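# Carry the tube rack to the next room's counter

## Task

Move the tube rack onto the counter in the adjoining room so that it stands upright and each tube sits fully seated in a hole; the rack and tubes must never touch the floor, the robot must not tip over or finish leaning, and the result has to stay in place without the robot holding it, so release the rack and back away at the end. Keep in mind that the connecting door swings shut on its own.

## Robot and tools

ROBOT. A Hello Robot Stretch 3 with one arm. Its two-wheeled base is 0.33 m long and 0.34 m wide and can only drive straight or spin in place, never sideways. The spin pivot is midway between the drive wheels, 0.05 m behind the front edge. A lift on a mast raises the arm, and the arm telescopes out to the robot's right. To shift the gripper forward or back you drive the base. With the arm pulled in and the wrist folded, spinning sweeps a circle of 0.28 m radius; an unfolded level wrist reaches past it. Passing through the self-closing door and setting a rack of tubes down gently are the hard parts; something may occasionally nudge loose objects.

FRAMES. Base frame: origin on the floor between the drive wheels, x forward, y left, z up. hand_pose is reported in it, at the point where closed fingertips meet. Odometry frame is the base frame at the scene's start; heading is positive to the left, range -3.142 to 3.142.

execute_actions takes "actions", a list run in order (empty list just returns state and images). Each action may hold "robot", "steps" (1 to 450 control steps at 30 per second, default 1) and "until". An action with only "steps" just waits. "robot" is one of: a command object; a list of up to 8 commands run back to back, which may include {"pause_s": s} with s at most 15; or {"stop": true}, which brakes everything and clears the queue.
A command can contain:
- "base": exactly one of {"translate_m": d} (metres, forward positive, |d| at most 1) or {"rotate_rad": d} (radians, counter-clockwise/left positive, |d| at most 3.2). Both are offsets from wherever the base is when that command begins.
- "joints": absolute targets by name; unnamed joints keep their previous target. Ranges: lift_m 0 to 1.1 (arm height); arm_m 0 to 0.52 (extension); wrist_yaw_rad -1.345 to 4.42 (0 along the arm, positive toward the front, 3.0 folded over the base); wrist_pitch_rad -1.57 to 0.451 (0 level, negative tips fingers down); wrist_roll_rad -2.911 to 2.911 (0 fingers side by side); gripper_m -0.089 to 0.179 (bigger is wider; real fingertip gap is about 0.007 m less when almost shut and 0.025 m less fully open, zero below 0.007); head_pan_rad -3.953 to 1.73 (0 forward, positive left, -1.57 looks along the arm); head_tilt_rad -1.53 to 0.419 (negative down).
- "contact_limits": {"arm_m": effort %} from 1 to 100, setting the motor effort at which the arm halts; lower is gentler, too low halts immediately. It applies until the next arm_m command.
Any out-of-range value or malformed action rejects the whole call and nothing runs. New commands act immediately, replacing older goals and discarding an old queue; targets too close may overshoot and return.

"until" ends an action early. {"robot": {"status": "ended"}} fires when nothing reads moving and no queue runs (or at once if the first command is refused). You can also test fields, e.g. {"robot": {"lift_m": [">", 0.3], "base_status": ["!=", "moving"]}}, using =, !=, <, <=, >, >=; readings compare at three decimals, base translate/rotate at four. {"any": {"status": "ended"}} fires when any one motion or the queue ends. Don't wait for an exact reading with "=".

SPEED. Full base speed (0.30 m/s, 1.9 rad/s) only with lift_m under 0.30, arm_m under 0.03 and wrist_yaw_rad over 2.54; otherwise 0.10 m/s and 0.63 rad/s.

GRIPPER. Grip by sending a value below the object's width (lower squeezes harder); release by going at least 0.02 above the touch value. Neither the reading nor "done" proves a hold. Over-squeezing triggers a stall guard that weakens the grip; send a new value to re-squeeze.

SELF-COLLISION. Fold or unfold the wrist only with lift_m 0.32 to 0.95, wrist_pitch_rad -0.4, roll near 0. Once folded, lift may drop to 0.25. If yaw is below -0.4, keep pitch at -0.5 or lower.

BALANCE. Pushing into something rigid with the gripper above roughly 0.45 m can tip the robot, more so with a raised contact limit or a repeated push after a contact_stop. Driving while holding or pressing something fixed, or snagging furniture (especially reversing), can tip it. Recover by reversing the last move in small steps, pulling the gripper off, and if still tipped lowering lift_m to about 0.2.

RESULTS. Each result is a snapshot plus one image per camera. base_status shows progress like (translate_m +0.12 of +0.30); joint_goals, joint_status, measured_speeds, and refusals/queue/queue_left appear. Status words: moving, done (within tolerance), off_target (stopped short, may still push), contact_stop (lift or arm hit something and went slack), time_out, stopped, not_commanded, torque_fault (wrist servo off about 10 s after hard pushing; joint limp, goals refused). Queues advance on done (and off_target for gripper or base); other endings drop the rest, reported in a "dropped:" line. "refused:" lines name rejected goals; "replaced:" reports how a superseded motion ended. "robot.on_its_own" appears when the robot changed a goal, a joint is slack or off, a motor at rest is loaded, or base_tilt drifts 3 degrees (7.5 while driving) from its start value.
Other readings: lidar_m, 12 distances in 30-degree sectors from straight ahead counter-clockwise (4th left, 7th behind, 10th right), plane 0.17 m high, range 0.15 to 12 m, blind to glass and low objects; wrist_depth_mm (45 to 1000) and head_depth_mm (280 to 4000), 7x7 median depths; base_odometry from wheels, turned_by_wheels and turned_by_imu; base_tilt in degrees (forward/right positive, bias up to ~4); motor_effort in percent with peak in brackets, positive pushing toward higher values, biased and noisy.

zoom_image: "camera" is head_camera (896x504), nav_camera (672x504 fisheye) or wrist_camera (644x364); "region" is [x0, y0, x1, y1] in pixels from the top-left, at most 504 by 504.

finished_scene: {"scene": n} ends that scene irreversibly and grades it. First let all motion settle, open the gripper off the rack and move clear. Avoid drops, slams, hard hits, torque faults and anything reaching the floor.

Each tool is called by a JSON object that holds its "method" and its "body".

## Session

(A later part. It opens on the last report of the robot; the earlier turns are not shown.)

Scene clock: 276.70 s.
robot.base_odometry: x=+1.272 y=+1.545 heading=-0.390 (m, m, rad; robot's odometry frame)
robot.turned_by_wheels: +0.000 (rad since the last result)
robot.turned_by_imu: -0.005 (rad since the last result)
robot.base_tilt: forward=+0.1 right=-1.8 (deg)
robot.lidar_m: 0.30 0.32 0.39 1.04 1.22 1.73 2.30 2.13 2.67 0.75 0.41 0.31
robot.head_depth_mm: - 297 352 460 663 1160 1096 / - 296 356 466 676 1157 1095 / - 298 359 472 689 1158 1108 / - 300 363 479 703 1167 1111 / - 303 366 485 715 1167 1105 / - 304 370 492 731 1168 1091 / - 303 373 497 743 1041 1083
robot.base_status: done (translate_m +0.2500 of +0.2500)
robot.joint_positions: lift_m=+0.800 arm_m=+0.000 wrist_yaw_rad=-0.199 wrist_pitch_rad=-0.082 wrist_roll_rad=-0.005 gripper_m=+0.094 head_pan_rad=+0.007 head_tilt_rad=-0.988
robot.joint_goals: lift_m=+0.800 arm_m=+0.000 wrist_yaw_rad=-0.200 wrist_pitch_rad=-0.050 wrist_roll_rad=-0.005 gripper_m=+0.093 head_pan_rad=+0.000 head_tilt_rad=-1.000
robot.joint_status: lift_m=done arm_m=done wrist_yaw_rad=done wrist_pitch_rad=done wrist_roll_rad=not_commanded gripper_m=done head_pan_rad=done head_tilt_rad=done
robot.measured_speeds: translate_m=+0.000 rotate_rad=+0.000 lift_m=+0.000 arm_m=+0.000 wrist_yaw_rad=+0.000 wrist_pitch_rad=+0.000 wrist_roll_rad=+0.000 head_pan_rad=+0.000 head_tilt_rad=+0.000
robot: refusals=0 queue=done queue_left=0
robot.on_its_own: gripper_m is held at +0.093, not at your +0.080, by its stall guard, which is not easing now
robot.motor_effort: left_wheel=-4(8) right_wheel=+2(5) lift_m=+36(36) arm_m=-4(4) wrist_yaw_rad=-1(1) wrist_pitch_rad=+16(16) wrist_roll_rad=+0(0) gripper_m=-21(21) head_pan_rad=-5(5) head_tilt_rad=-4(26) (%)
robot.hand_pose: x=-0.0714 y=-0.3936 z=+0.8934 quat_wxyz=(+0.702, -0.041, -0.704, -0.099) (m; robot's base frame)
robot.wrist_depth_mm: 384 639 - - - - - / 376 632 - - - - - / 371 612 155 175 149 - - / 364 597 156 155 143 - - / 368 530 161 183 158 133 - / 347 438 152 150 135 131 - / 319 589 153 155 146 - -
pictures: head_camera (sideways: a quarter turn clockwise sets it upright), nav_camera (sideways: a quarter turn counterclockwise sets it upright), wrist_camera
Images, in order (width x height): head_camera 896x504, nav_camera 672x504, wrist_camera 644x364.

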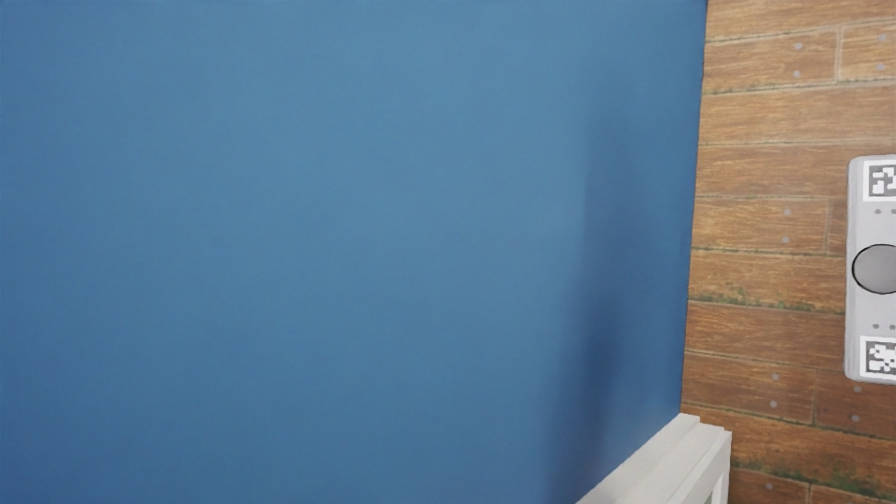

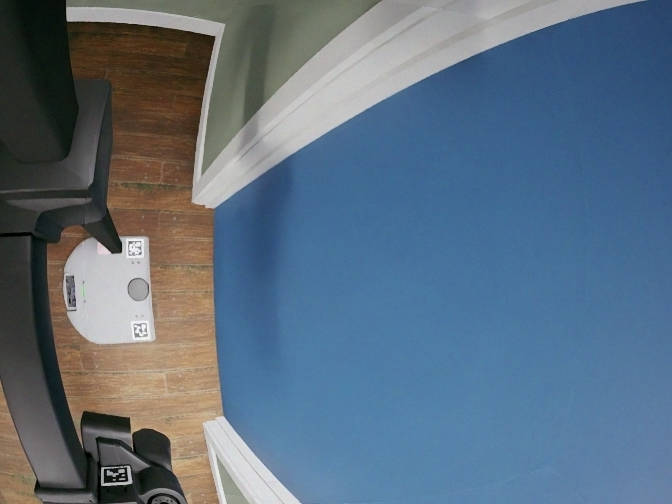

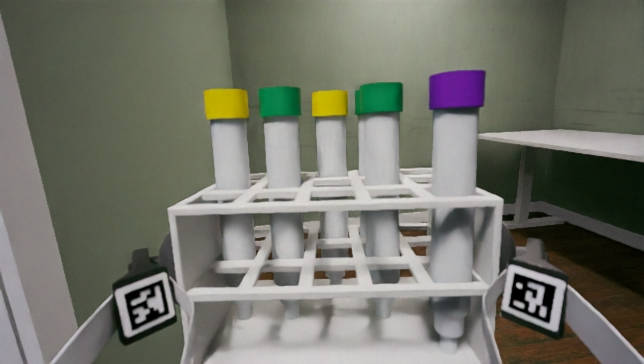

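{"method": "execute_actions", "body": {"actions": [{"robot":[{"joints":{"wrist_pitch_rad":-0.52}},{"joints":{"wrist_yaw_rad":-1.1,"head_pan_rad":-1.2}}],"steps":300,"until":{"robot":{"status":"ended"}}}]}}

Scene clock: 292.37 s.
robot.base_odometry: x=+1.272 y=+1.545 heading=-0.390 (m, m, rad; robot's odometry frame)
robot.turned_by_wheels: +0.000 (rad since the last result)
robot.turned_by_imu: -0.001 (rad since the last result)
robot.base_tilt: forward=+0.2 right=-1.8 (deg)
robot.lidar_m: 0.30 0.32 0.39 1.04 1.22 1.74 2.30 2.13 2.67 0.75 0.41 0.31
robot.head_depth_mm: 1746 2067 1791 1546 1395 - 1088 / 911 1373 1746 1537 1394 - - / 601 802 1134 1473 1361 - - / 532 637 787 1061 1328 1209 - / 514 611 726 904 1179 1205 1091 / 440 498 573 675 822 1051 1090 / 378 421 471 539 629 753 937
robot.base_status: done (translate_m +0.2500 of +0.2500)
robot.joint_positions: lift_m=+0.800 arm_m=+0.000 wrist_yaw_rad=-1.097 wrist_pitch_rad=-0.540 wrist_roll_rad=-0.005 gripper_m=+0.094 head_pan_rad=-1.193 head_tilt_rad=-0.988
robot.joint_goals: lift_m=+0.800 arm_m=+0.000 wrist_yaw_rad=-1.100 wrist_pitch_rad=-0.520 wrist_roll_rad=-0.005 gripper_m=+0.093 head_pan_rad=-1.200 head_tilt_rad=-1.000
robot.joint_status: lift_m=done arm_m=done wrist_yaw_rad=done wrist_pitch_rad=done wrist_roll_rad=not_commanded gripper_m=done head_pan_rad=done head_tilt_rad=done
robot.measured_speeds: translate_m=+0.000 rotate_rad=+0.000 lift_m=+0.000 arm_m=+0.000 wrist_yaw_rad=+0.000 wrist_pitch_rad=+0.000 wrist_roll_rad=+0.000 head_pan_rad=+0.000 head_tilt_rad=+0.000
robot: refusals=0 queue=done queue_left=0
robot.on_its_own: gripper_m is held at +0.093, not at your +0.080, by its stall guard, which is not easing now
robot.motor_effort: left_wheel=-4(3) right_wheel=+2(2) lift_m=+36(37) arm_m=-4(4) wrist_yaw_rad=-2(2) wrist_pitch_rad=+10(16) wrist_roll_rad=+0(0) gripper_m=-20(21) head_pan_rad=-3(51) head_tilt_rad=-5(5) (%)
robot.hand_pose: x=-0.2060 y=-0.2396 z=+0.7861 quat_wxyz=(+0.485, -0.193, -0.678, -0.517) (m; robot's base frame)
robot.wrist_depth_mm: - - - - - - - / - - - - - - - / - - 154 176 149 - - / - - 156 154 143 - - / - - 159 182 157 133 - / - - 152 150 135 130 997 / 936 877 153 155 146 838 862
pictures: head_camera (sideways: a quarter turn clockwise sets it upright), nav_camera (sideways: a quarter turn counterclockwise sets it upright), wrist_camera
Images, in order (width x height): head_camera 896x504, nav_camera 672x504, wrist_camera 644x364.

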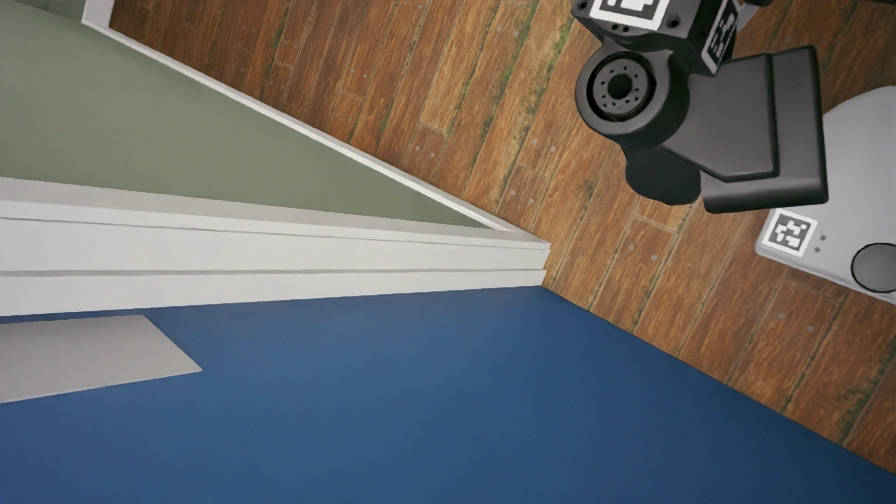

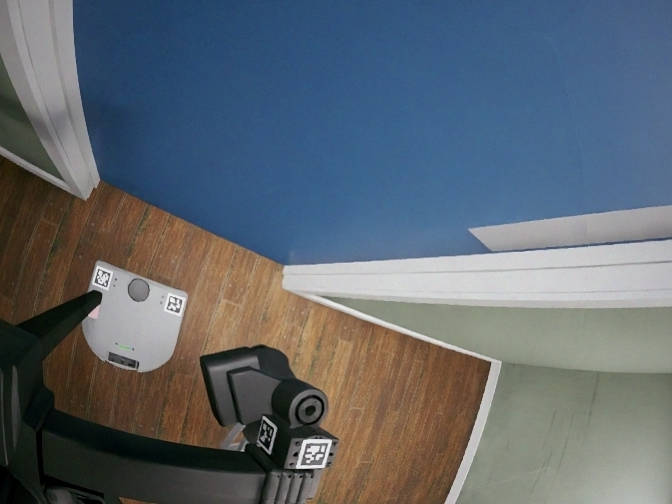

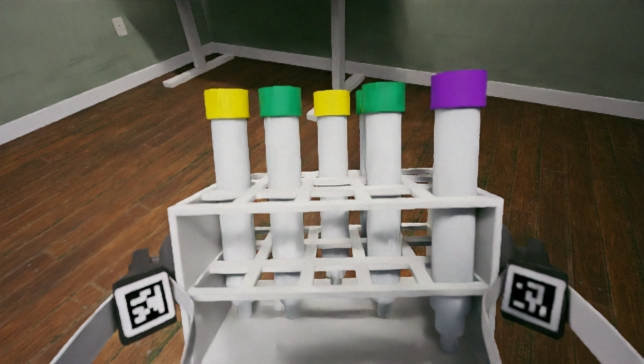

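{"method": "execute_actions", "body": {"actions": [{"robot":{"base":{"translate_m":0.6},"joints":{"head_pan_rad":-0.3,"head_tilt_rad":-1.0}},"steps":400,"until":{"robot":{"status":"ended"}}}]}}

Scene clock: 303.13 s.
robot.base_odometry: x=+1.827 y=+1.317 heading=-0.390 (m, m, rad; robot's odometry frame)
robot.turned_by_wheels: +0.000 (rad since the last result)
robot.turned_by_imu: +0.191 (rad since the last result)
robot.base_tilt: forward=+0.1 right=-1.9 (deg)
robot.lidar_m: 0.30 0.19 0.18 0.18 0.22 2.11 2.66 3.12 0.66 2.00 2.24 1.91
robot.head_depth_mm: 1826 2038 1758 1536 1361 1212 1124 / 1808 1997 1752 1532 1357 1207 1108 / 1802 2029 1743 1519 1348 1204 1126 / 1786 2022 1744 1515 1350 1200 1123 / 1791 1990 1747 1478 1298 1186 1102 / 1686 626 659 698 737 788 828 / 425 442 457 477 496 516 538
robot.base_status: done (translate_m +0.6000 of +0.6000)
robot.joint_positions: lift_m=+0.800 arm_m=+0.000 wrist_yaw_rad=-1.100 wrist_pitch_rad=-0.544 wrist_roll_rad=-0.005 gripper_m=+0.094 head_pan_rad=-0.307 head_tilt_rad=-1.000
robot.joint_goals: lift_m=+0.800 arm_m=+0.000 wrist_yaw_rad=-1.100 wrist_pitch_rad=-0.520 wrist_roll_rad=-0.005 gripper_m=+0.093 head_pan_rad=-0.300 head_tilt_rad=-1.000
robot.joint_status: lift_m=done arm_m=done wrist_yaw_rad=done wrist_pitch_rad=done wrist_roll_rad=not_commanded gripper_m=done head_pan_rad=done head_tilt_rad=done
robot.measured_speeds: translate_m=+0.000 rotate_rad=+0.000 lift_m=+0.000 arm_m=+0.000 wrist_yaw_rad=+0.000 wrist_pitch_rad=+0.000 wrist_roll_rad=+0.000 head_pan_rad=+0.000 head_tilt_rad=+0.000
robot: refusals=0 queue=done queue_left=0
robot.on_its_own: gripper_m is held at +0.093, not at your +0.080, by its stall guard, which is not easing now
robot.motor_effort: left_wheel=+6(97) right_wheel=+2(58) lift_m=+32(36) arm_m=-3(4) wrist_yaw_rad=+0(2) wrist_pitch_rad=+12(13) wrist_roll_rad=+0(0) gripper_m=-21(21) head_pan_rad=+4(54) head_tilt_rad=+0(3) (%)
robot.hand_pose: x=-0.2058 y=-0.2389 z=+0.7855 quat_wxyz=(+0.483, -0.192, -0.679, -0.519) (m; robot's base frame)
robot.wrist_depth_mm: 506 357 - - - - - / 743 393 450 - - - - / - 466 155 177 150 - - / - 693 155 158 143 - - / - - 159 183 157 133 - / - - 153 149 139 130 948 / 949 862 152 155 146 819 864
pictures: head_camera (sideways: a quarter turn clockwise sets it upright), nav_camera (sideways: a quarter turn counterclockwise sets it upright), wrist_camera
Images, in order (width x height): head_camera 896x504, nav_camera 672x504, wrist_camera 644x364.

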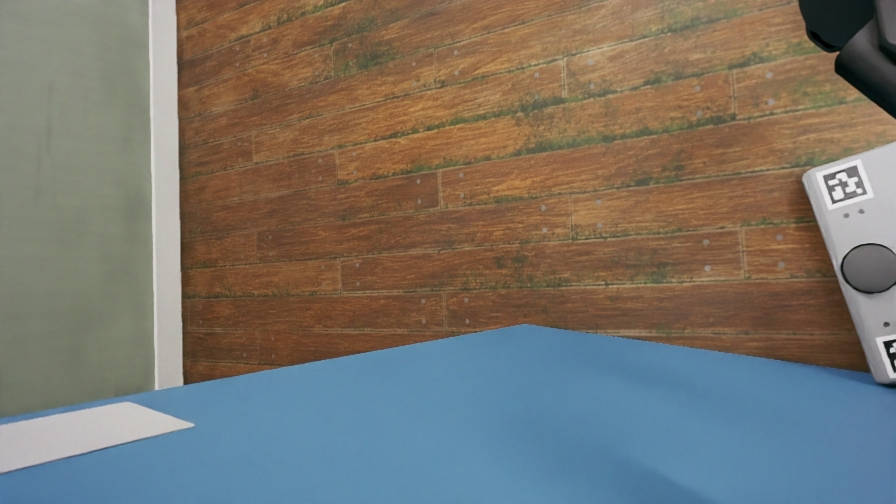

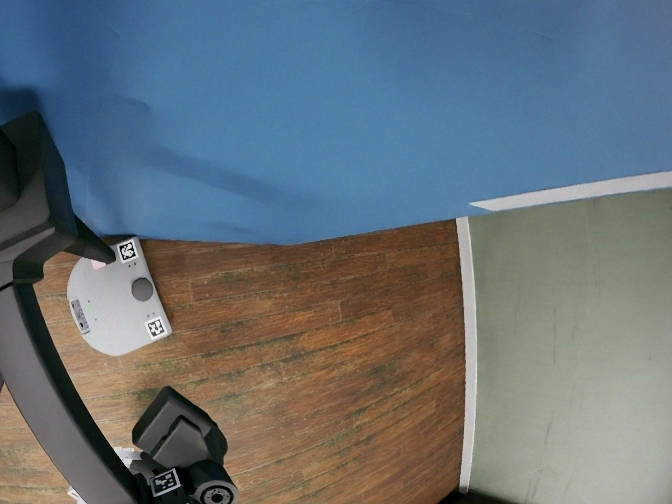

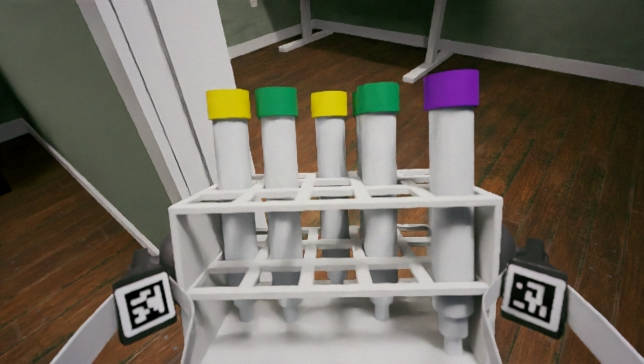

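{"method": "execute_actions", "body": {"actions": [{"robot":[{"base":{"rotate_rad":-0.12}},{"base":{"translate_m":0.3},"joints":{"head_pan_rad":-1.6,"head_tilt_rad":-0.9}}],"steps":400,"until":{"robot":{"status":"ended"}}}]}}

Scene clock: 316.03 s.
robot.base_odometry: x=+2.089 y=+1.171 heading=-0.509 (m, m, rad; robot's odometry frame)
robot.turned_by_wheels: -0.120 (rad since the last result)
robot.turned_by_imu: -0.124 (rad since the last result)
robot.base_tilt: forward=+0.2 right=-1.7 (deg)
robot.lidar_m: 1.61 0.22 0.18 0.17 0.19 0.28 3.15 0.84 0.83 2.04 2.07 1.63
robot.head_depth_mm: 2124 1999 1806 1575 1408 - - / 1844 2269 1964 1648 1467 - 1102 / 1826 2198 1946 1630 1467 - - / 1861 2191 1945 1634 1439 - - / 1871 2202 1929 1619 1398 1226 1094 / 1875 2239 1939 1628 1402 1230 1100 / 1930 2226 1917 1608 1403 1223 1088
robot.base_status: done (translate_m +0.3000 of +0.3000)
robot.joint_positions: lift_m=+0.800 arm_m=+0.000 wrist_yaw_rad=-1.100 wrist_pitch_rad=-0.544 wrist_roll_rad=-0.005 gripper_m=+0.094 head_pan_rad=-1.593 head_tilt_rad=-0.902
robot.joint_goals: lift_m=+0.800 arm_m=+0.000 wrist_yaw_rad=-1.100 wrist_pitch_rad=-0.520 wrist_roll_rad=-0.005 gripper_m=+0.093 head_pan_rad=-1.600 head_tilt_rad=-0.900
robot.joint_status: lift_m=done arm_m=done wrist_yaw_rad=done wrist_pitch_rad=done wrist_roll_rad=not_commanded gripper_m=done head_pan_rad=done head_tilt_rad=done
robot.measured_speeds: translate_m=+0.000 rotate_rad=+0.000 lift_m=+0.000 arm_m=+0.000 wrist_yaw_rad=+0.000 wrist_pitch_rad=+0.000 wrist_roll_rad=+0.000 head_pan_rad=+0.000 head_tilt_rad=+0.000
robot: refusals=0 queue=done queue_left=0
robot.on_its_own: gripper_m is held at +0.093, not at your +0.080, by its stall guard, which is not easing now
robot.motor_effort: left_wheel=+9(47) right_wheel=-2(4) lift_m=+32(32) arm_m=-3(3) wrist_yaw_rad=+0(0) wrist_pitch_rad=+12(12) wrist_roll_rad=+0(0) gripper_m=-21(21) head_pan_rad=-5(51) head_tilt_rad=+1(10) (%)
robot.hand_pose: x=-0.2058 y=-0.2389 z=+0.7855 quat_wxyz=(+0.483, -0.192, -0.679, -0.519) (m; robot's base frame)
robot.wrist_depth_mm: 929 700 564 - - - - / - 833 613 - - - - / - - 154 178 150 - - / - - 155 158 143 - - / - - 159 182 156 133 - / - - 152 150 139 130 935 / 939 890 153 154 146 820 867
pictures: head_camera (sideways: a quarter turn clockwise sets it upright), nav_camera (sideways: a quarter turn counterclockwise sets it upright), wrist_camera
Images, in order (width x height): head_camera 896x504, nav_camera 672x504, wrist_camera 644x364.

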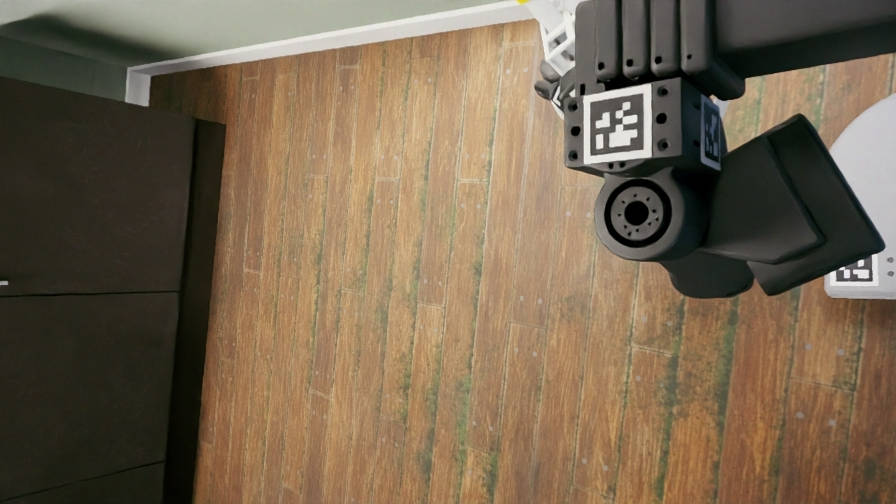

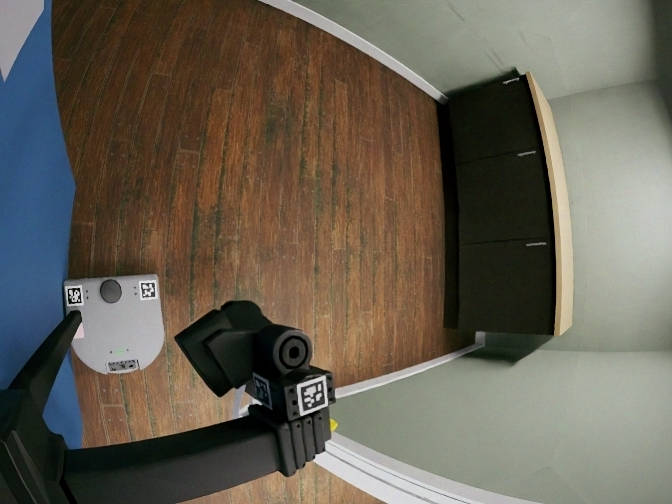

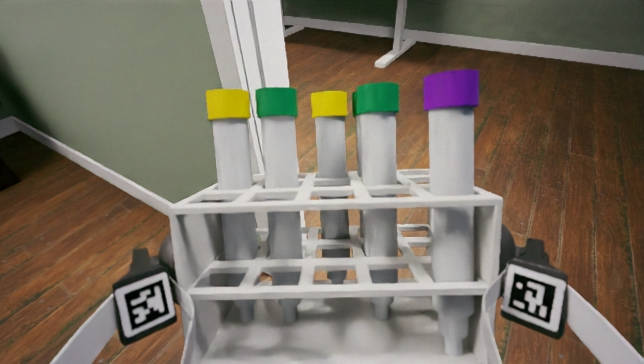

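{"method": "execute_actions", "body": {"actions": [{"robot":[{"base":{"translate_m":0.9},"joints":{"head_tilt_rad":-0.5}},{"joints":{"lift_m":1.0}},{"joints":{"wrist_yaw_rad":0}},{"joints":{"wrist_pitch_rad":-0.1}}],"steps":450,"until":{"robot":{"status":"ended"}}}]}}

Scene clock: 335.53 s.
robot.base_odometry: x=+2.875 y=+0.734 heading=-0.509 (m, m, rad; robot's odometry frame)
robot.turned_by_wheels: +0.000 (rad since the last result)
robot.turned_by_imu: +1.305 (rad since the last result)
robot.base_tilt: forward=+0.0 right=-1.8 (deg)
robot.lidar_m: - - 0.15 0.19 3.42 1.08 1.91 2.18 1.48 1.34 1.35 1.51
robot.head_depth_mm: 1204 1337 1475 1627 - - - / 1187 1301 1435 1572 - - - / 1157 1269 1381 409 - - - / 1134 1241 1349 411 - - - / 1115 1216 1336 418 1713 1540 1268 / 1090 1199 1309 1445 1631 1542 1271 / 1076 1172 1286 1429 1582 1531 1267
robot.base_status: off_target (translate_m +0.8998 of +0.9000)
robot.joint_positions: lift_m=+1.000 arm_m=+0.000 wrist_yaw_rad=-0.003 wrist_pitch_rad=-0.133 wrist_roll_rad=-0.005 gripper_m=+0.094 head_pan_rad=-1.601 head_tilt_rad=-0.494
robot.joint_goals: lift_m=+1.000 arm_m=+0.000 wrist_yaw_rad=+0.000 wrist_pitch_rad=-0.100 wrist_roll_rad=-0.005 gripper_m=+0.093 head_pan_rad=-1.600 head_tilt_rad=-0.500
robot.joint_status: lift_m=done arm_m=done wrist_yaw_rad=done wrist_pitch_rad=done wrist_roll_rad=not_commanded gripper_m=done head_pan_rad=done head_tilt_rad=done
robot.measured_speeds: translate_m=+0.000 rotate_rad=+0.000 lift_m=+0.000 arm_m=+0.000 wrist_yaw_rad=+0.000 wrist_pitch_rad=+0.000 wrist_roll_rad=+0.000 head_pan_rad=+0.000 head_tilt_rad=+0.000
robot: refusals=0 queue=done queue_left=0
robot.on_its_own: gripper_m is held at +0.093, not at your +0.080, by its stall guard, which is not easing now; left_wheel is at rest, and its effort (+35) is outside its rest range (-18 to +18)
robot.motor_effort: left_wheel=+35(100) right_wheel=+8(41) lift_m=+37(37) arm_m=-1(4) wrist_yaw_rad=+2(3) wrist_pitch_rad=+17(17) wrist_roll_rad=+0(0) gripper_m=-21(21) head_pan_rad=+0(18) head_tilt_rad=-1(23) (%)
robot.hand_pose: x=-0.0221 y=-0.3958 z=+1.0806 quat_wxyz=(+0.707, +0.047, -0.704, -0.048) (m; robot's base frame)
robot.wrist_depth_mm: 898 937 960 - - - - / 946 978 - - - - - / 964 - 158 178 151 - - / - - 154 159 143 - - / - - 160 183 157 133 - / - - 153 149 139 130 - / - - 154 155 146 - -
pictures: head_camera (sideways: a quarter turn clockwise sets it upright), nav_camera (sideways: a quarter turn counterclockwise sets it upright), wrist_camera
Images, in order (width x height): head_camera 896x504, nav_camera 672x504, wrist_camera 644x364.

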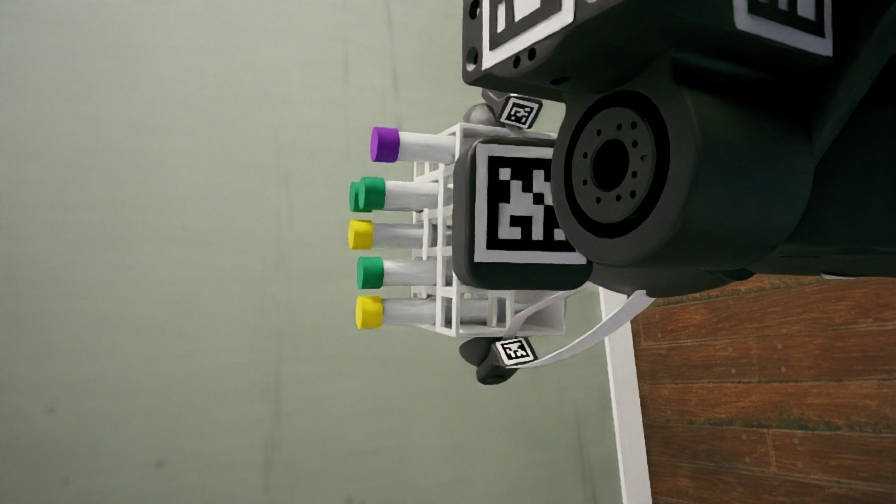

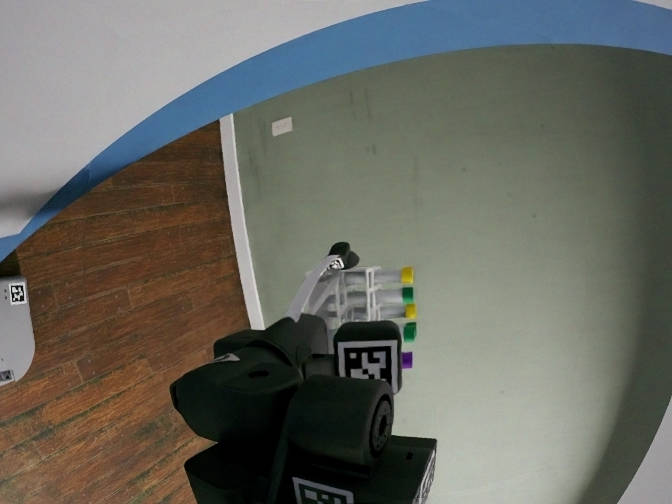

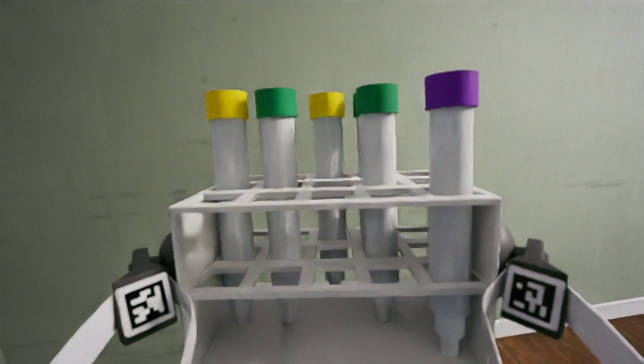

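{"method": "execute_actions", "body": {"actions": [{"robot":[{"base":{"translate_m":-0.06},"joints":{"head_pan_rad":0.3,"head_tilt_rad":-1.1}},{"base":{"rotate_rad":-0.5}}],"steps":300,"until":{"robot":{"status":"ended"}}}]}}

Scene clock: 348.83 s.
robot.base_odometry: x=+2.823 y=+0.763 heading=-1.008 (m, m, rad; robot's odometry frame)
robot.turned_by_wheels: -0.499 (rad since the last result)
robot.turned_by_imu: -0.479 (rad since the last result)
robot.base_tilt: forward=+0.2 right=-1.8 (deg)
robot.lidar_m: 0.15 - 0.15 0.18 0.38 1.11 1.03 2.09 2.13 1.46 1.36 1.38
robot.head_depth_mm: - 1523 1617 1447 1304 1188 1103 / - - 1582 1458 1315 1190 1089 / - - - 316 1267 1184 1103 / - - - - 416 1145 - / - - - - 371 785 - / - - - - 339 657 1106 / - - - - 319 536 1099
robot.base_status: off_target (rotate_rad -0.4988 of -0.5000)
robot.joint_positions: lift_m=+1.000 arm_m=+0.000 wrist_yaw_rad=+0.000 wrist_pitch_rad=-0.132 wrist_roll_rad=-0.005 gripper_m=+0.094 head_pan_rad=+0.294 head_tilt_rad=-1.088
robot.joint_goals: lift_m=+1.000 arm_m=+0.000 wrist_yaw_rad=+0.000 wrist_pitch_rad=-0.100 wrist_roll_rad=-0.005 gripper_m=+0.093 head_pan_rad=+0.300 head_tilt_rad=-1.100
robot.joint_status: lift_m=done arm_m=done wrist_yaw_rad=done wrist_pitch_rad=done wrist_roll_rad=not_commanded gripper_m=done head_pan_rad=done head_tilt_rad=done
robot.measured_speeds: translate_m=+0.000 rotate_rad=+0.000 lift_m=+0.000 arm_m=+0.000 wrist_yaw_rad=+0.000 wrist_pitch_rad=+0.000 wrist_roll_rad=+0.000 head_pan_rad=+0.000 head_tilt_rad=+0.000
robot: refusals=0 queue=done queue_left=0
robot.on_its_own: gripper_m is held at +0.093, not at your +0.080, by its stall guard, which is not easing now; left_wheel is at rest, and its effort (+50) is outside its rest range (-18 to +18)
robot.motor_effort: left_wheel=+50(100) right_wheel=+0(7) lift_m=+35(37) arm_m=+0(0) wrist_yaw_rad=+1(2) wrist_pitch_rad=+16(17) wrist_roll_rad=+0(0) gripper_m=-21(21) head_pan_rad=+3(61) head_tilt_rad=-5(37) (%)
robot.hand_pose: x=-0.0216 y=-0.3959 z=+1.0810 quat_wxyz=(+0.708, +0.047, -0.704, -0.047) (m; robot's base frame)
robot.wrist_depth_mm: 844 958 - - - - - / 848 987 - - - - - / 861 - 157 179 152 - - / 895 - 155 159 143 - - / 907 - 159 182 157 132 - / 949 - 153 150 139 130 - / 976 - 153 154 146 - -
pictures: head_camera (sideways: a quarter turn clockwise sets it upright), nav_camera (sideways: a quarter turn counterclockwise sets it upright), wrist_camera
Images, in order (width x height): head_camera 896x504, nav_camera 672x504, wrist_camera 644x364.

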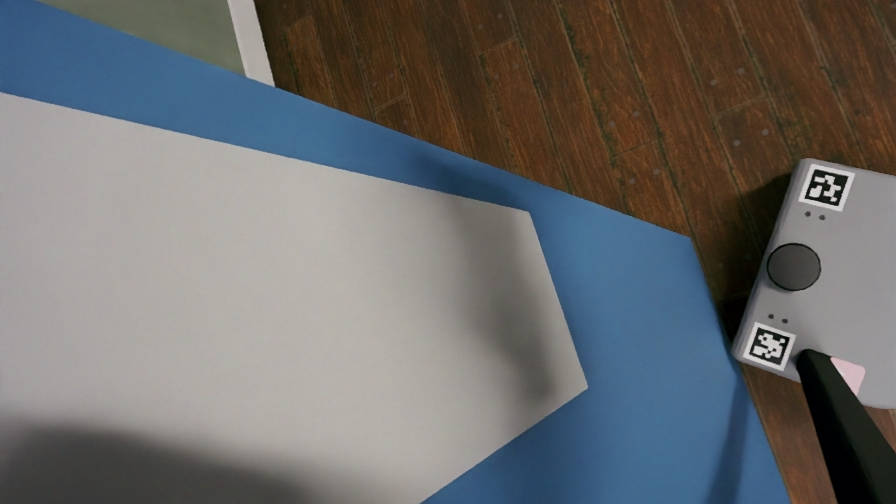

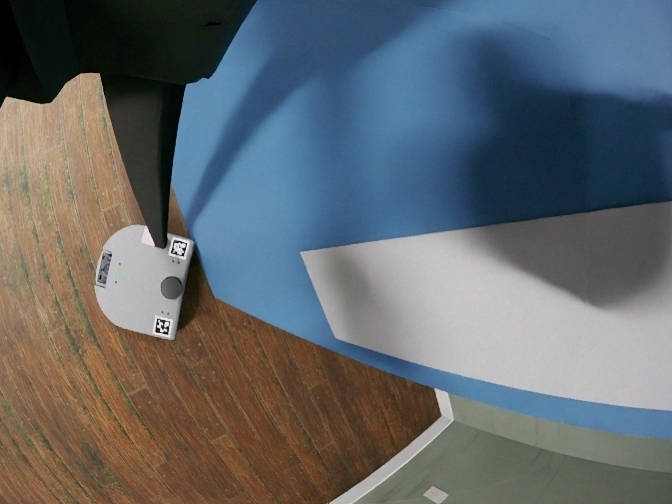

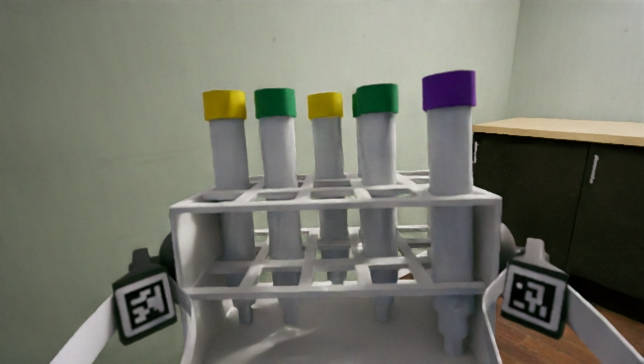

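{"method": "execute_actions", "body": {"actions": [{"robot":{"base":{"rotate_rad":-1.0},"joints":{"head_pan_rad":0}},"steps":300,"until":{"robot":{"status":"ended"}}}]}}

Scene clock: 357.80 s.
robot.base_odometry: x=+2.822 y=+0.763 heading=-2.008 (m, m, rad; robot's odometry frame)
robot.turned_by_wheels: -1.000 (rad since the last result)
robot.turned_by_imu: -0.698 (rad since the last result)
robot.base_tilt: forward=+0.1 right=-1.7 (deg)
robot.lidar_m: 1.39 0.21 0.18 0.18 0.20 0.34 3.14 0.98 1.44 2.06 1.62 1.40
robot.head_depth_mm: 1285 1540 1634 1439 1305 1196 1095 / 1328 1593 1616 1455 1311 1191 1101 / 1358 1649 1610 1442 1307 1188 - / 1403 1690 1611 1450 1307 1183 - / 1450 1717 1604 1440 1298 1179 - / 1503 1749 1606 1432 1297 746 843 / 1560 1736 1604 1435 444 497 574
robot.base_status: done (rotate_rad -0.9997 of -1.0000)
robot.joint_positions: lift_m=+1.000 arm_m=+0.000 wrist_yaw_rad=+0.000 wrist_pitch_rad=-0.132 wrist_roll_rad=-0.005 gripper_m=+0.094 head_pan_rad=+0.007 head_tilt_rad=-1.089
robot.joint_goals: lift_m=+1.000 arm_m=+0.000 wrist_yaw_rad=+0.000 wrist_pitch_rad=-0.100 wrist_roll_rad=-0.005 gripper_m=+0.093 head_pan_rad=+0.000 head_tilt_rad=-1.100
robot.joint_status: lift_m=done arm_m=done wrist_yaw_rad=done wrist_pitch_rad=done wrist_roll_rad=not_commanded gripper_m=done head_pan_rad=done head_tilt_rad=done
robot.measured_speeds: translate_m=+0.000 rotate_rad=+0.000 lift_m=+0.000 arm_m=+0.000 wrist_yaw_rad=+0.000 wrist_pitch_rad=+0.000 wrist_roll_rad=+0.000 head_pan_rad=+0.000 head_tilt_rad=+0.000
robot: refusals=0 queue=done queue_left=0
robot.on_its_own: gripper_m is held at +0.093, not at your +0.080, by its stall guard, which is not easing now
robot.motor_effort: left_wheel=+14(100) right_wheel=-1(9) lift_m=+35(35) arm_m=-1(1) wrist_yaw_rad=+0(2) wrist_pitch_rad=+16(16) wrist_roll_rad=+0(0) gripper_m=-21(21) head_pan_rad=-5(34) head_tilt_rad=-5(5) (%)
robot.hand_pose: x=-0.0215 y=-0.3959 z=+1.0810 quat_wxyz=(+0.708, +0.047, -0.704, -0.047) (m; robot's base frame)
robot.wrist_depth_mm: - - - - - - - / - - - - - - - / - - 156 180 151 - - / - - 155 159 143 - - / - - 159 183 157 133 - / - - 153 150 139 129 - / - - 153 155 146 - -
pictures: head_camera (sideways: a quarter turn clockwise sets it upright), nav_camera (sideways: a quarter turn counterclockwise sets it upright), wrist_camera
Images, in order (width x height): head_camera 896x504, nav_camera 672x504, wrist_camera 644x364.

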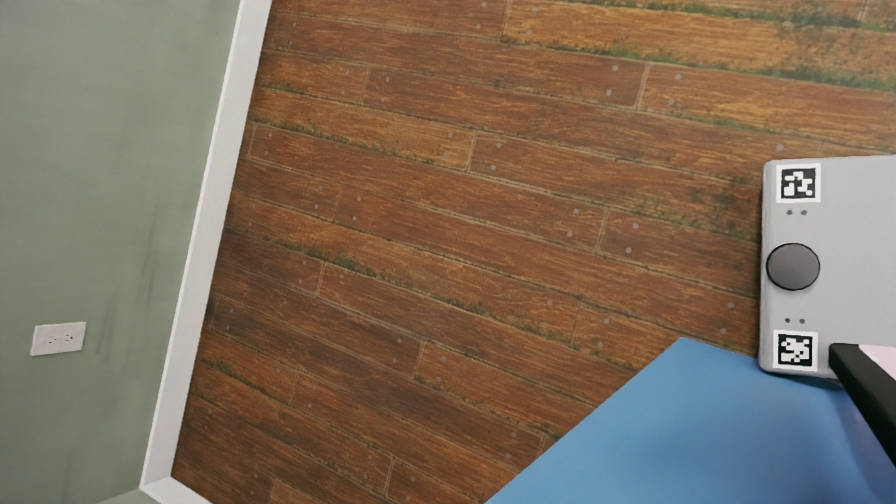

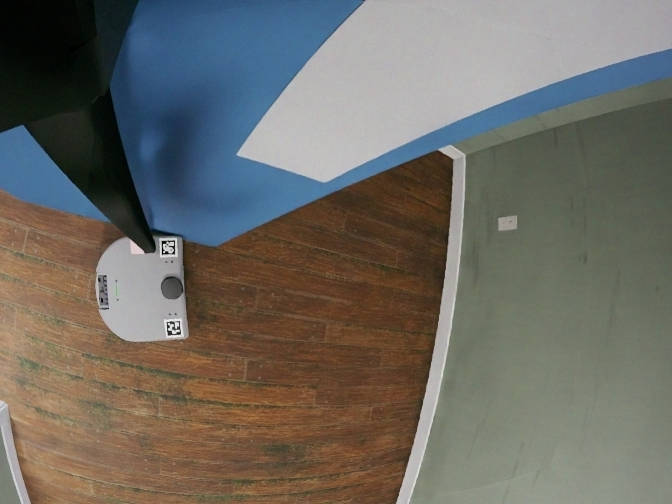

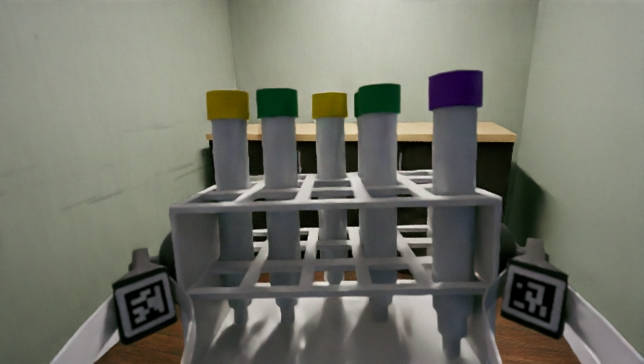

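{"method": "execute_actions", "body": {"actions": [{"robot":[{"base":{"rotate_rad":-0.9},"joints":{"head_tilt_rad":-0.7}},{"base":{"translate_m":0.7}}],"steps":400,"until":{"robot":{"status":"ended"}}}]}}

Scene clock: 375.10 s.
robot.base_odometry: x=+2.141 y=+0.601 heading=-2.908 (m, m, rad; robot's odometry frame)
robot.turned_by_wheels: -0.900 (rad since the last result)
robot.turned_by_imu: -0.580 (rad since the last result)
robot.base_tilt: forward=+0.2 right=-1.8 (deg)
robot.lidar_m: 0.76 0.76 0.86 1.31 1.31 1.47 1.36 1.36 1.52 1.82 1.71 0.92
robot.head_depth_mm: 717 829 972 1181 1507 1355 1161 / 697 797 928 1113 1396 1347 1165 / 674 766 889 1062 1309 1350 1157 / 653 739 853 1007 1225 1345 1152 / 631 712 815 960 1158 1308 1151 / 612 687 785 913 1093 1272 1143 / 593 667 758 874 1040 1245 1145
robot.base_status: done (translate_m +0.7000 of +0.7000)
robot.joint_positions: lift_m=+1.000 arm_m=+0.000 wrist_yaw_rad=+0.000 wrist_pitch_rad=-0.131 wrist_roll_rad=-0.005 gripper_m=+0.094 head_pan_rad=+0.006 head_tilt_rad=-0.702
robot.joint_goals: lift_m=+1.000 arm_m=+0.000 wrist_yaw_rad=+0.000 wrist_pitch_rad=-0.100 wrist_roll_rad=-0.005 gripper_m=+0.093 head_pan_rad=+0.000 head_tilt_rad=-0.700
robot.joint_status: lift_m=done arm_m=done wrist_yaw_rad=done wrist_pitch_rad=done wrist_roll_rad=not_commanded gripper_m=done head_pan_rad=done head_tilt_rad=done
robot.measured_speeds: translate_m=+0.000 rotate_rad=+0.000 lift_m=+0.000 arm_m=+0.000 wrist_yaw_rad=+0.000 wrist_pitch_rad=+0.000 wrist_roll_rad=+0.000 head_pan_rad=+0.000 head_tilt_rad=+0.000
robot: refusals=0 queue=done queue_left=0
robot.on_its_own: gripper_m is held at +0.093, not at your +0.080, by its stall guard, which is not easing now
robot.motor_effort: left_wheel=+1(88) right_wheel=-1(47) lift_m=+35(35) arm_m=+1(1) wrist_yaw_rad=+0(5) wrist_pitch_rad=+16(16) wrist_roll_rad=+0(0) gripper_m=-21(21) head_pan_rad=-3(4) head_tilt_rad=+1(22) (%)
robot.hand_pose: x=-0.0214 y=-0.3958 z=+1.0812 quat_wxyz=(+0.708, +0.047, -0.704, -0.046) (m; robot's base frame)
robot.wrist_depth_mm: - - - - - - - / - - - - - - - / - - 157 179 151 - - / - - 155 159 143 - - / - - 159 182 157 132 - / - - 154 150 139 132 - / - - 153 155 145 - -
pictures: head_camera (sideways: a quarter turn clockwise sets it upright), nav_camera (sideways: a quarter turn counterclockwise sets it upright), wrist_camera
Images, in order (width x height): head_camera 896x504, nav_camera 672x504, wrist_camera 644x364.

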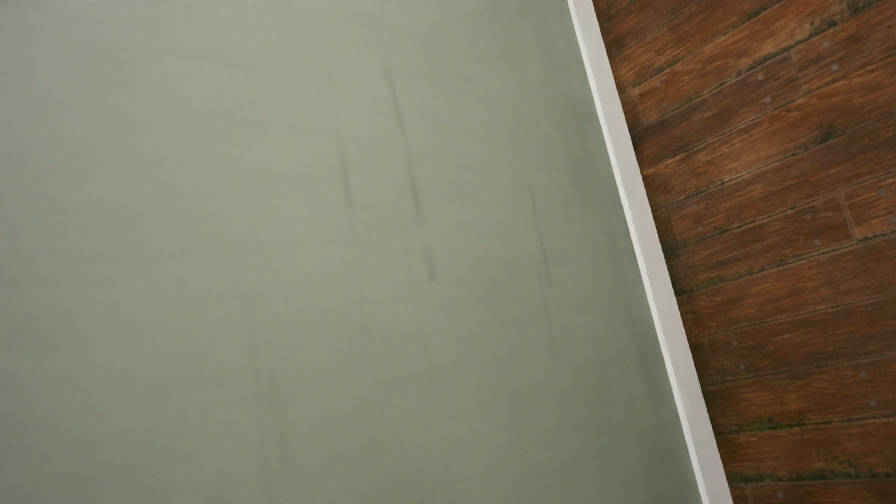

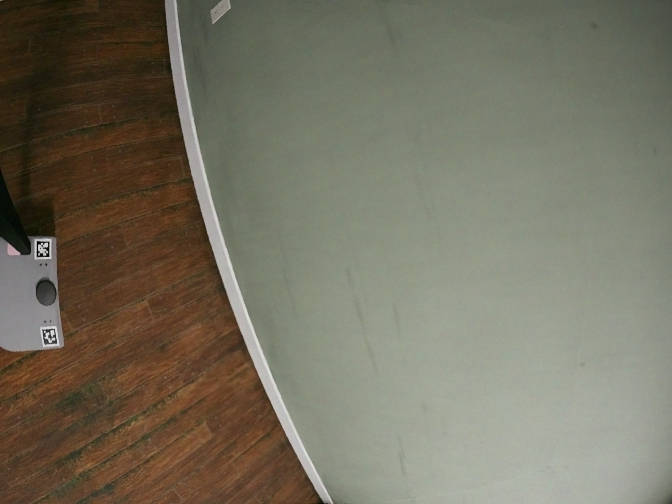

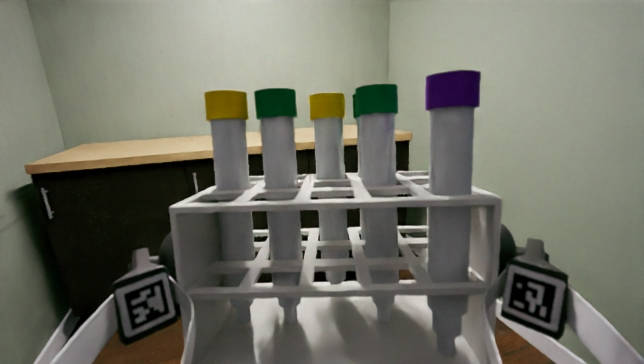

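{"method": "execute_actions", "body": {"actions": [{"robot":[{"base":{"rotate_rad":-1.87},"joints":{"head_tilt_rad":-0.5}},{"base":{"translate_m":1.0}}],"steps":450,"until":{"robot":{"status":"ended"}}},{"steps":200,"until":{"robot":{"status":"ended"}}}]}}

Scene clock: 397.03 s.
robot.base_odometry: x=+2.207 y=+1.599 heading=+1.505 (m, m, rad; robot's odometry frame)
robot.turned_by_wheels: -1.870 (rad since the last result)
robot.turned_by_imu: -1.897 (rad since the last result)
robot.base_tilt: forward=+0.2 right=-1.7 (deg)
robot.lidar_m: 1.01 0.99 1.01 1.31 1.34 1.37 1.75 2.12 1.23 0.84 0.78 0.79
robot.head_depth_mm: 781 826 878 942 1012 1091 1176 / 868 924 989 1074 1156 1268 1268 / 974 1043 1132 1237 1364 1452 1263 / 1107 1205 1324 1460 1625 1531 1265 / 1285 1418 1525 1553 1402 1524 1250 / 1458 1583 1218 1131 1263 1435 1253 / 1386 1505 1206 1049 1159 1297 1257
robot.base_status: done (translate_m +1.0000 of +1.0000)
robot.joint_positions: lift_m=+1.000 arm_m=+0.000 wrist_yaw_rad=+0.000 wrist_pitch_rad=-0.131 wrist_roll_rad=-0.005 gripper_m=+0.094 head_pan_rad=+0.006 head_tilt_rad=-0.507
robot.joint_goals: lift_m=+1.000 arm_m=+0.000 wrist_yaw_rad=+0.000 wrist_pitch_rad=-0.100 wrist_roll_rad=-0.005 gripper_m=+0.093 head_pan_rad=+0.000 head_tilt_rad=-0.500
robot.joint_status: lift_m=done arm_m=done wrist_yaw_rad=done wrist_pitch_rad=done wrist_roll_rad=not_commanded gripper_m=done head_pan_rad=done head_tilt_rad=done
robot.measured_speeds: translate_m=+0.000 rotate_rad=+0.000 lift_m=+0.000 arm_m=+0.000 wrist_yaw_rad=+0.000 wrist_pitch_rad=+0.000 wrist_roll_rad=+0.000 head_pan_rad=+0.000 head_tilt_rad=+0.000
robot: refusals=0 queue=done queue_left=0
robot.on_its_own: gripper_m is held at +0.093, not at your +0.080, by its stall guard, which is not easing now
robot.motor_effort: left_wheel=+4(8) right_wheel=-3(5) lift_m=+34(35) arm_m=+0(0) wrist_yaw_rad=+0(0) wrist_pitch_rad=+16(16) wrist_roll_rad=+0(0) gripper_m=-21(21) head_pan_rad=-4(3) head_tilt_rad=+3(18) (%)
robot.hand_pose: x=-0.0214 y=-0.3959 z=+1.0812 quat_wxyz=(+0.708, +0.047, -0.704, -0.046) (m; robot's base frame)
robot.wrist_depth_mm: 425 479 549 674 816 - - / 440 491 551 666 786 - - / 448 501 156 179 152 - - / 461 519 155 158 143 - - / 472 512 160 183 157 133 - / 486 529 153 149 138 132 - / 486 587 154 155 145 - -
pictures: head_camera (sideways: a quarter turn clockwise sets it upright), nav_camera (sideways: a quarter turn counterclockwise sets it upright), wrist_camera
Images, in order (width x height): head_camera 896x504, nav_camera 672x504, wrist_camera 644x364.

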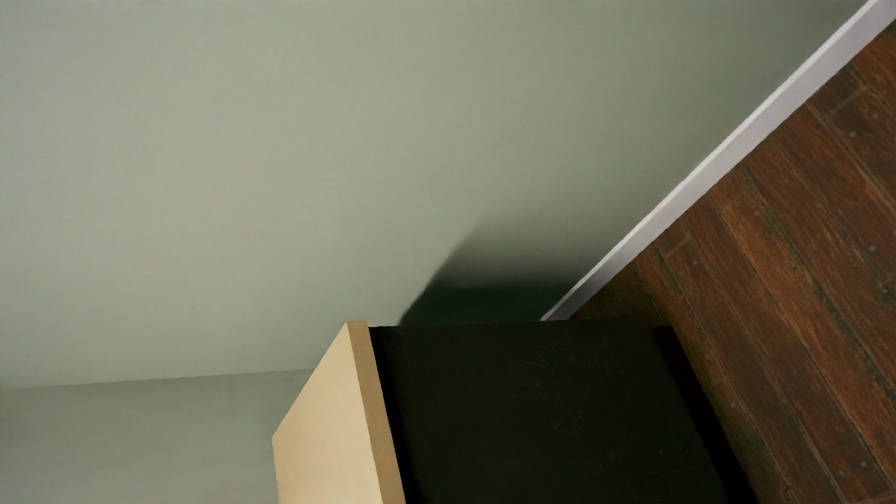

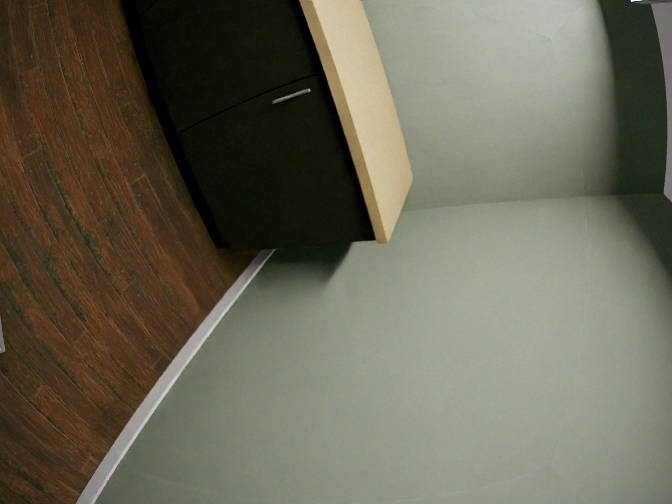

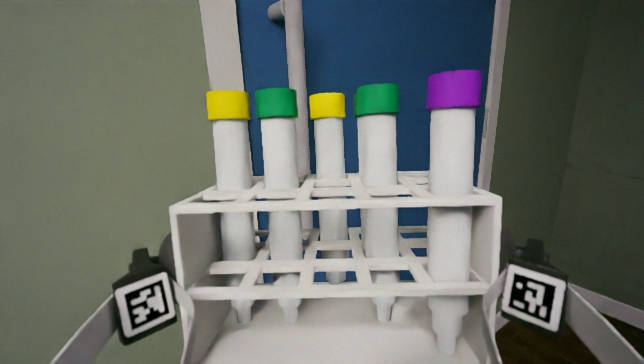

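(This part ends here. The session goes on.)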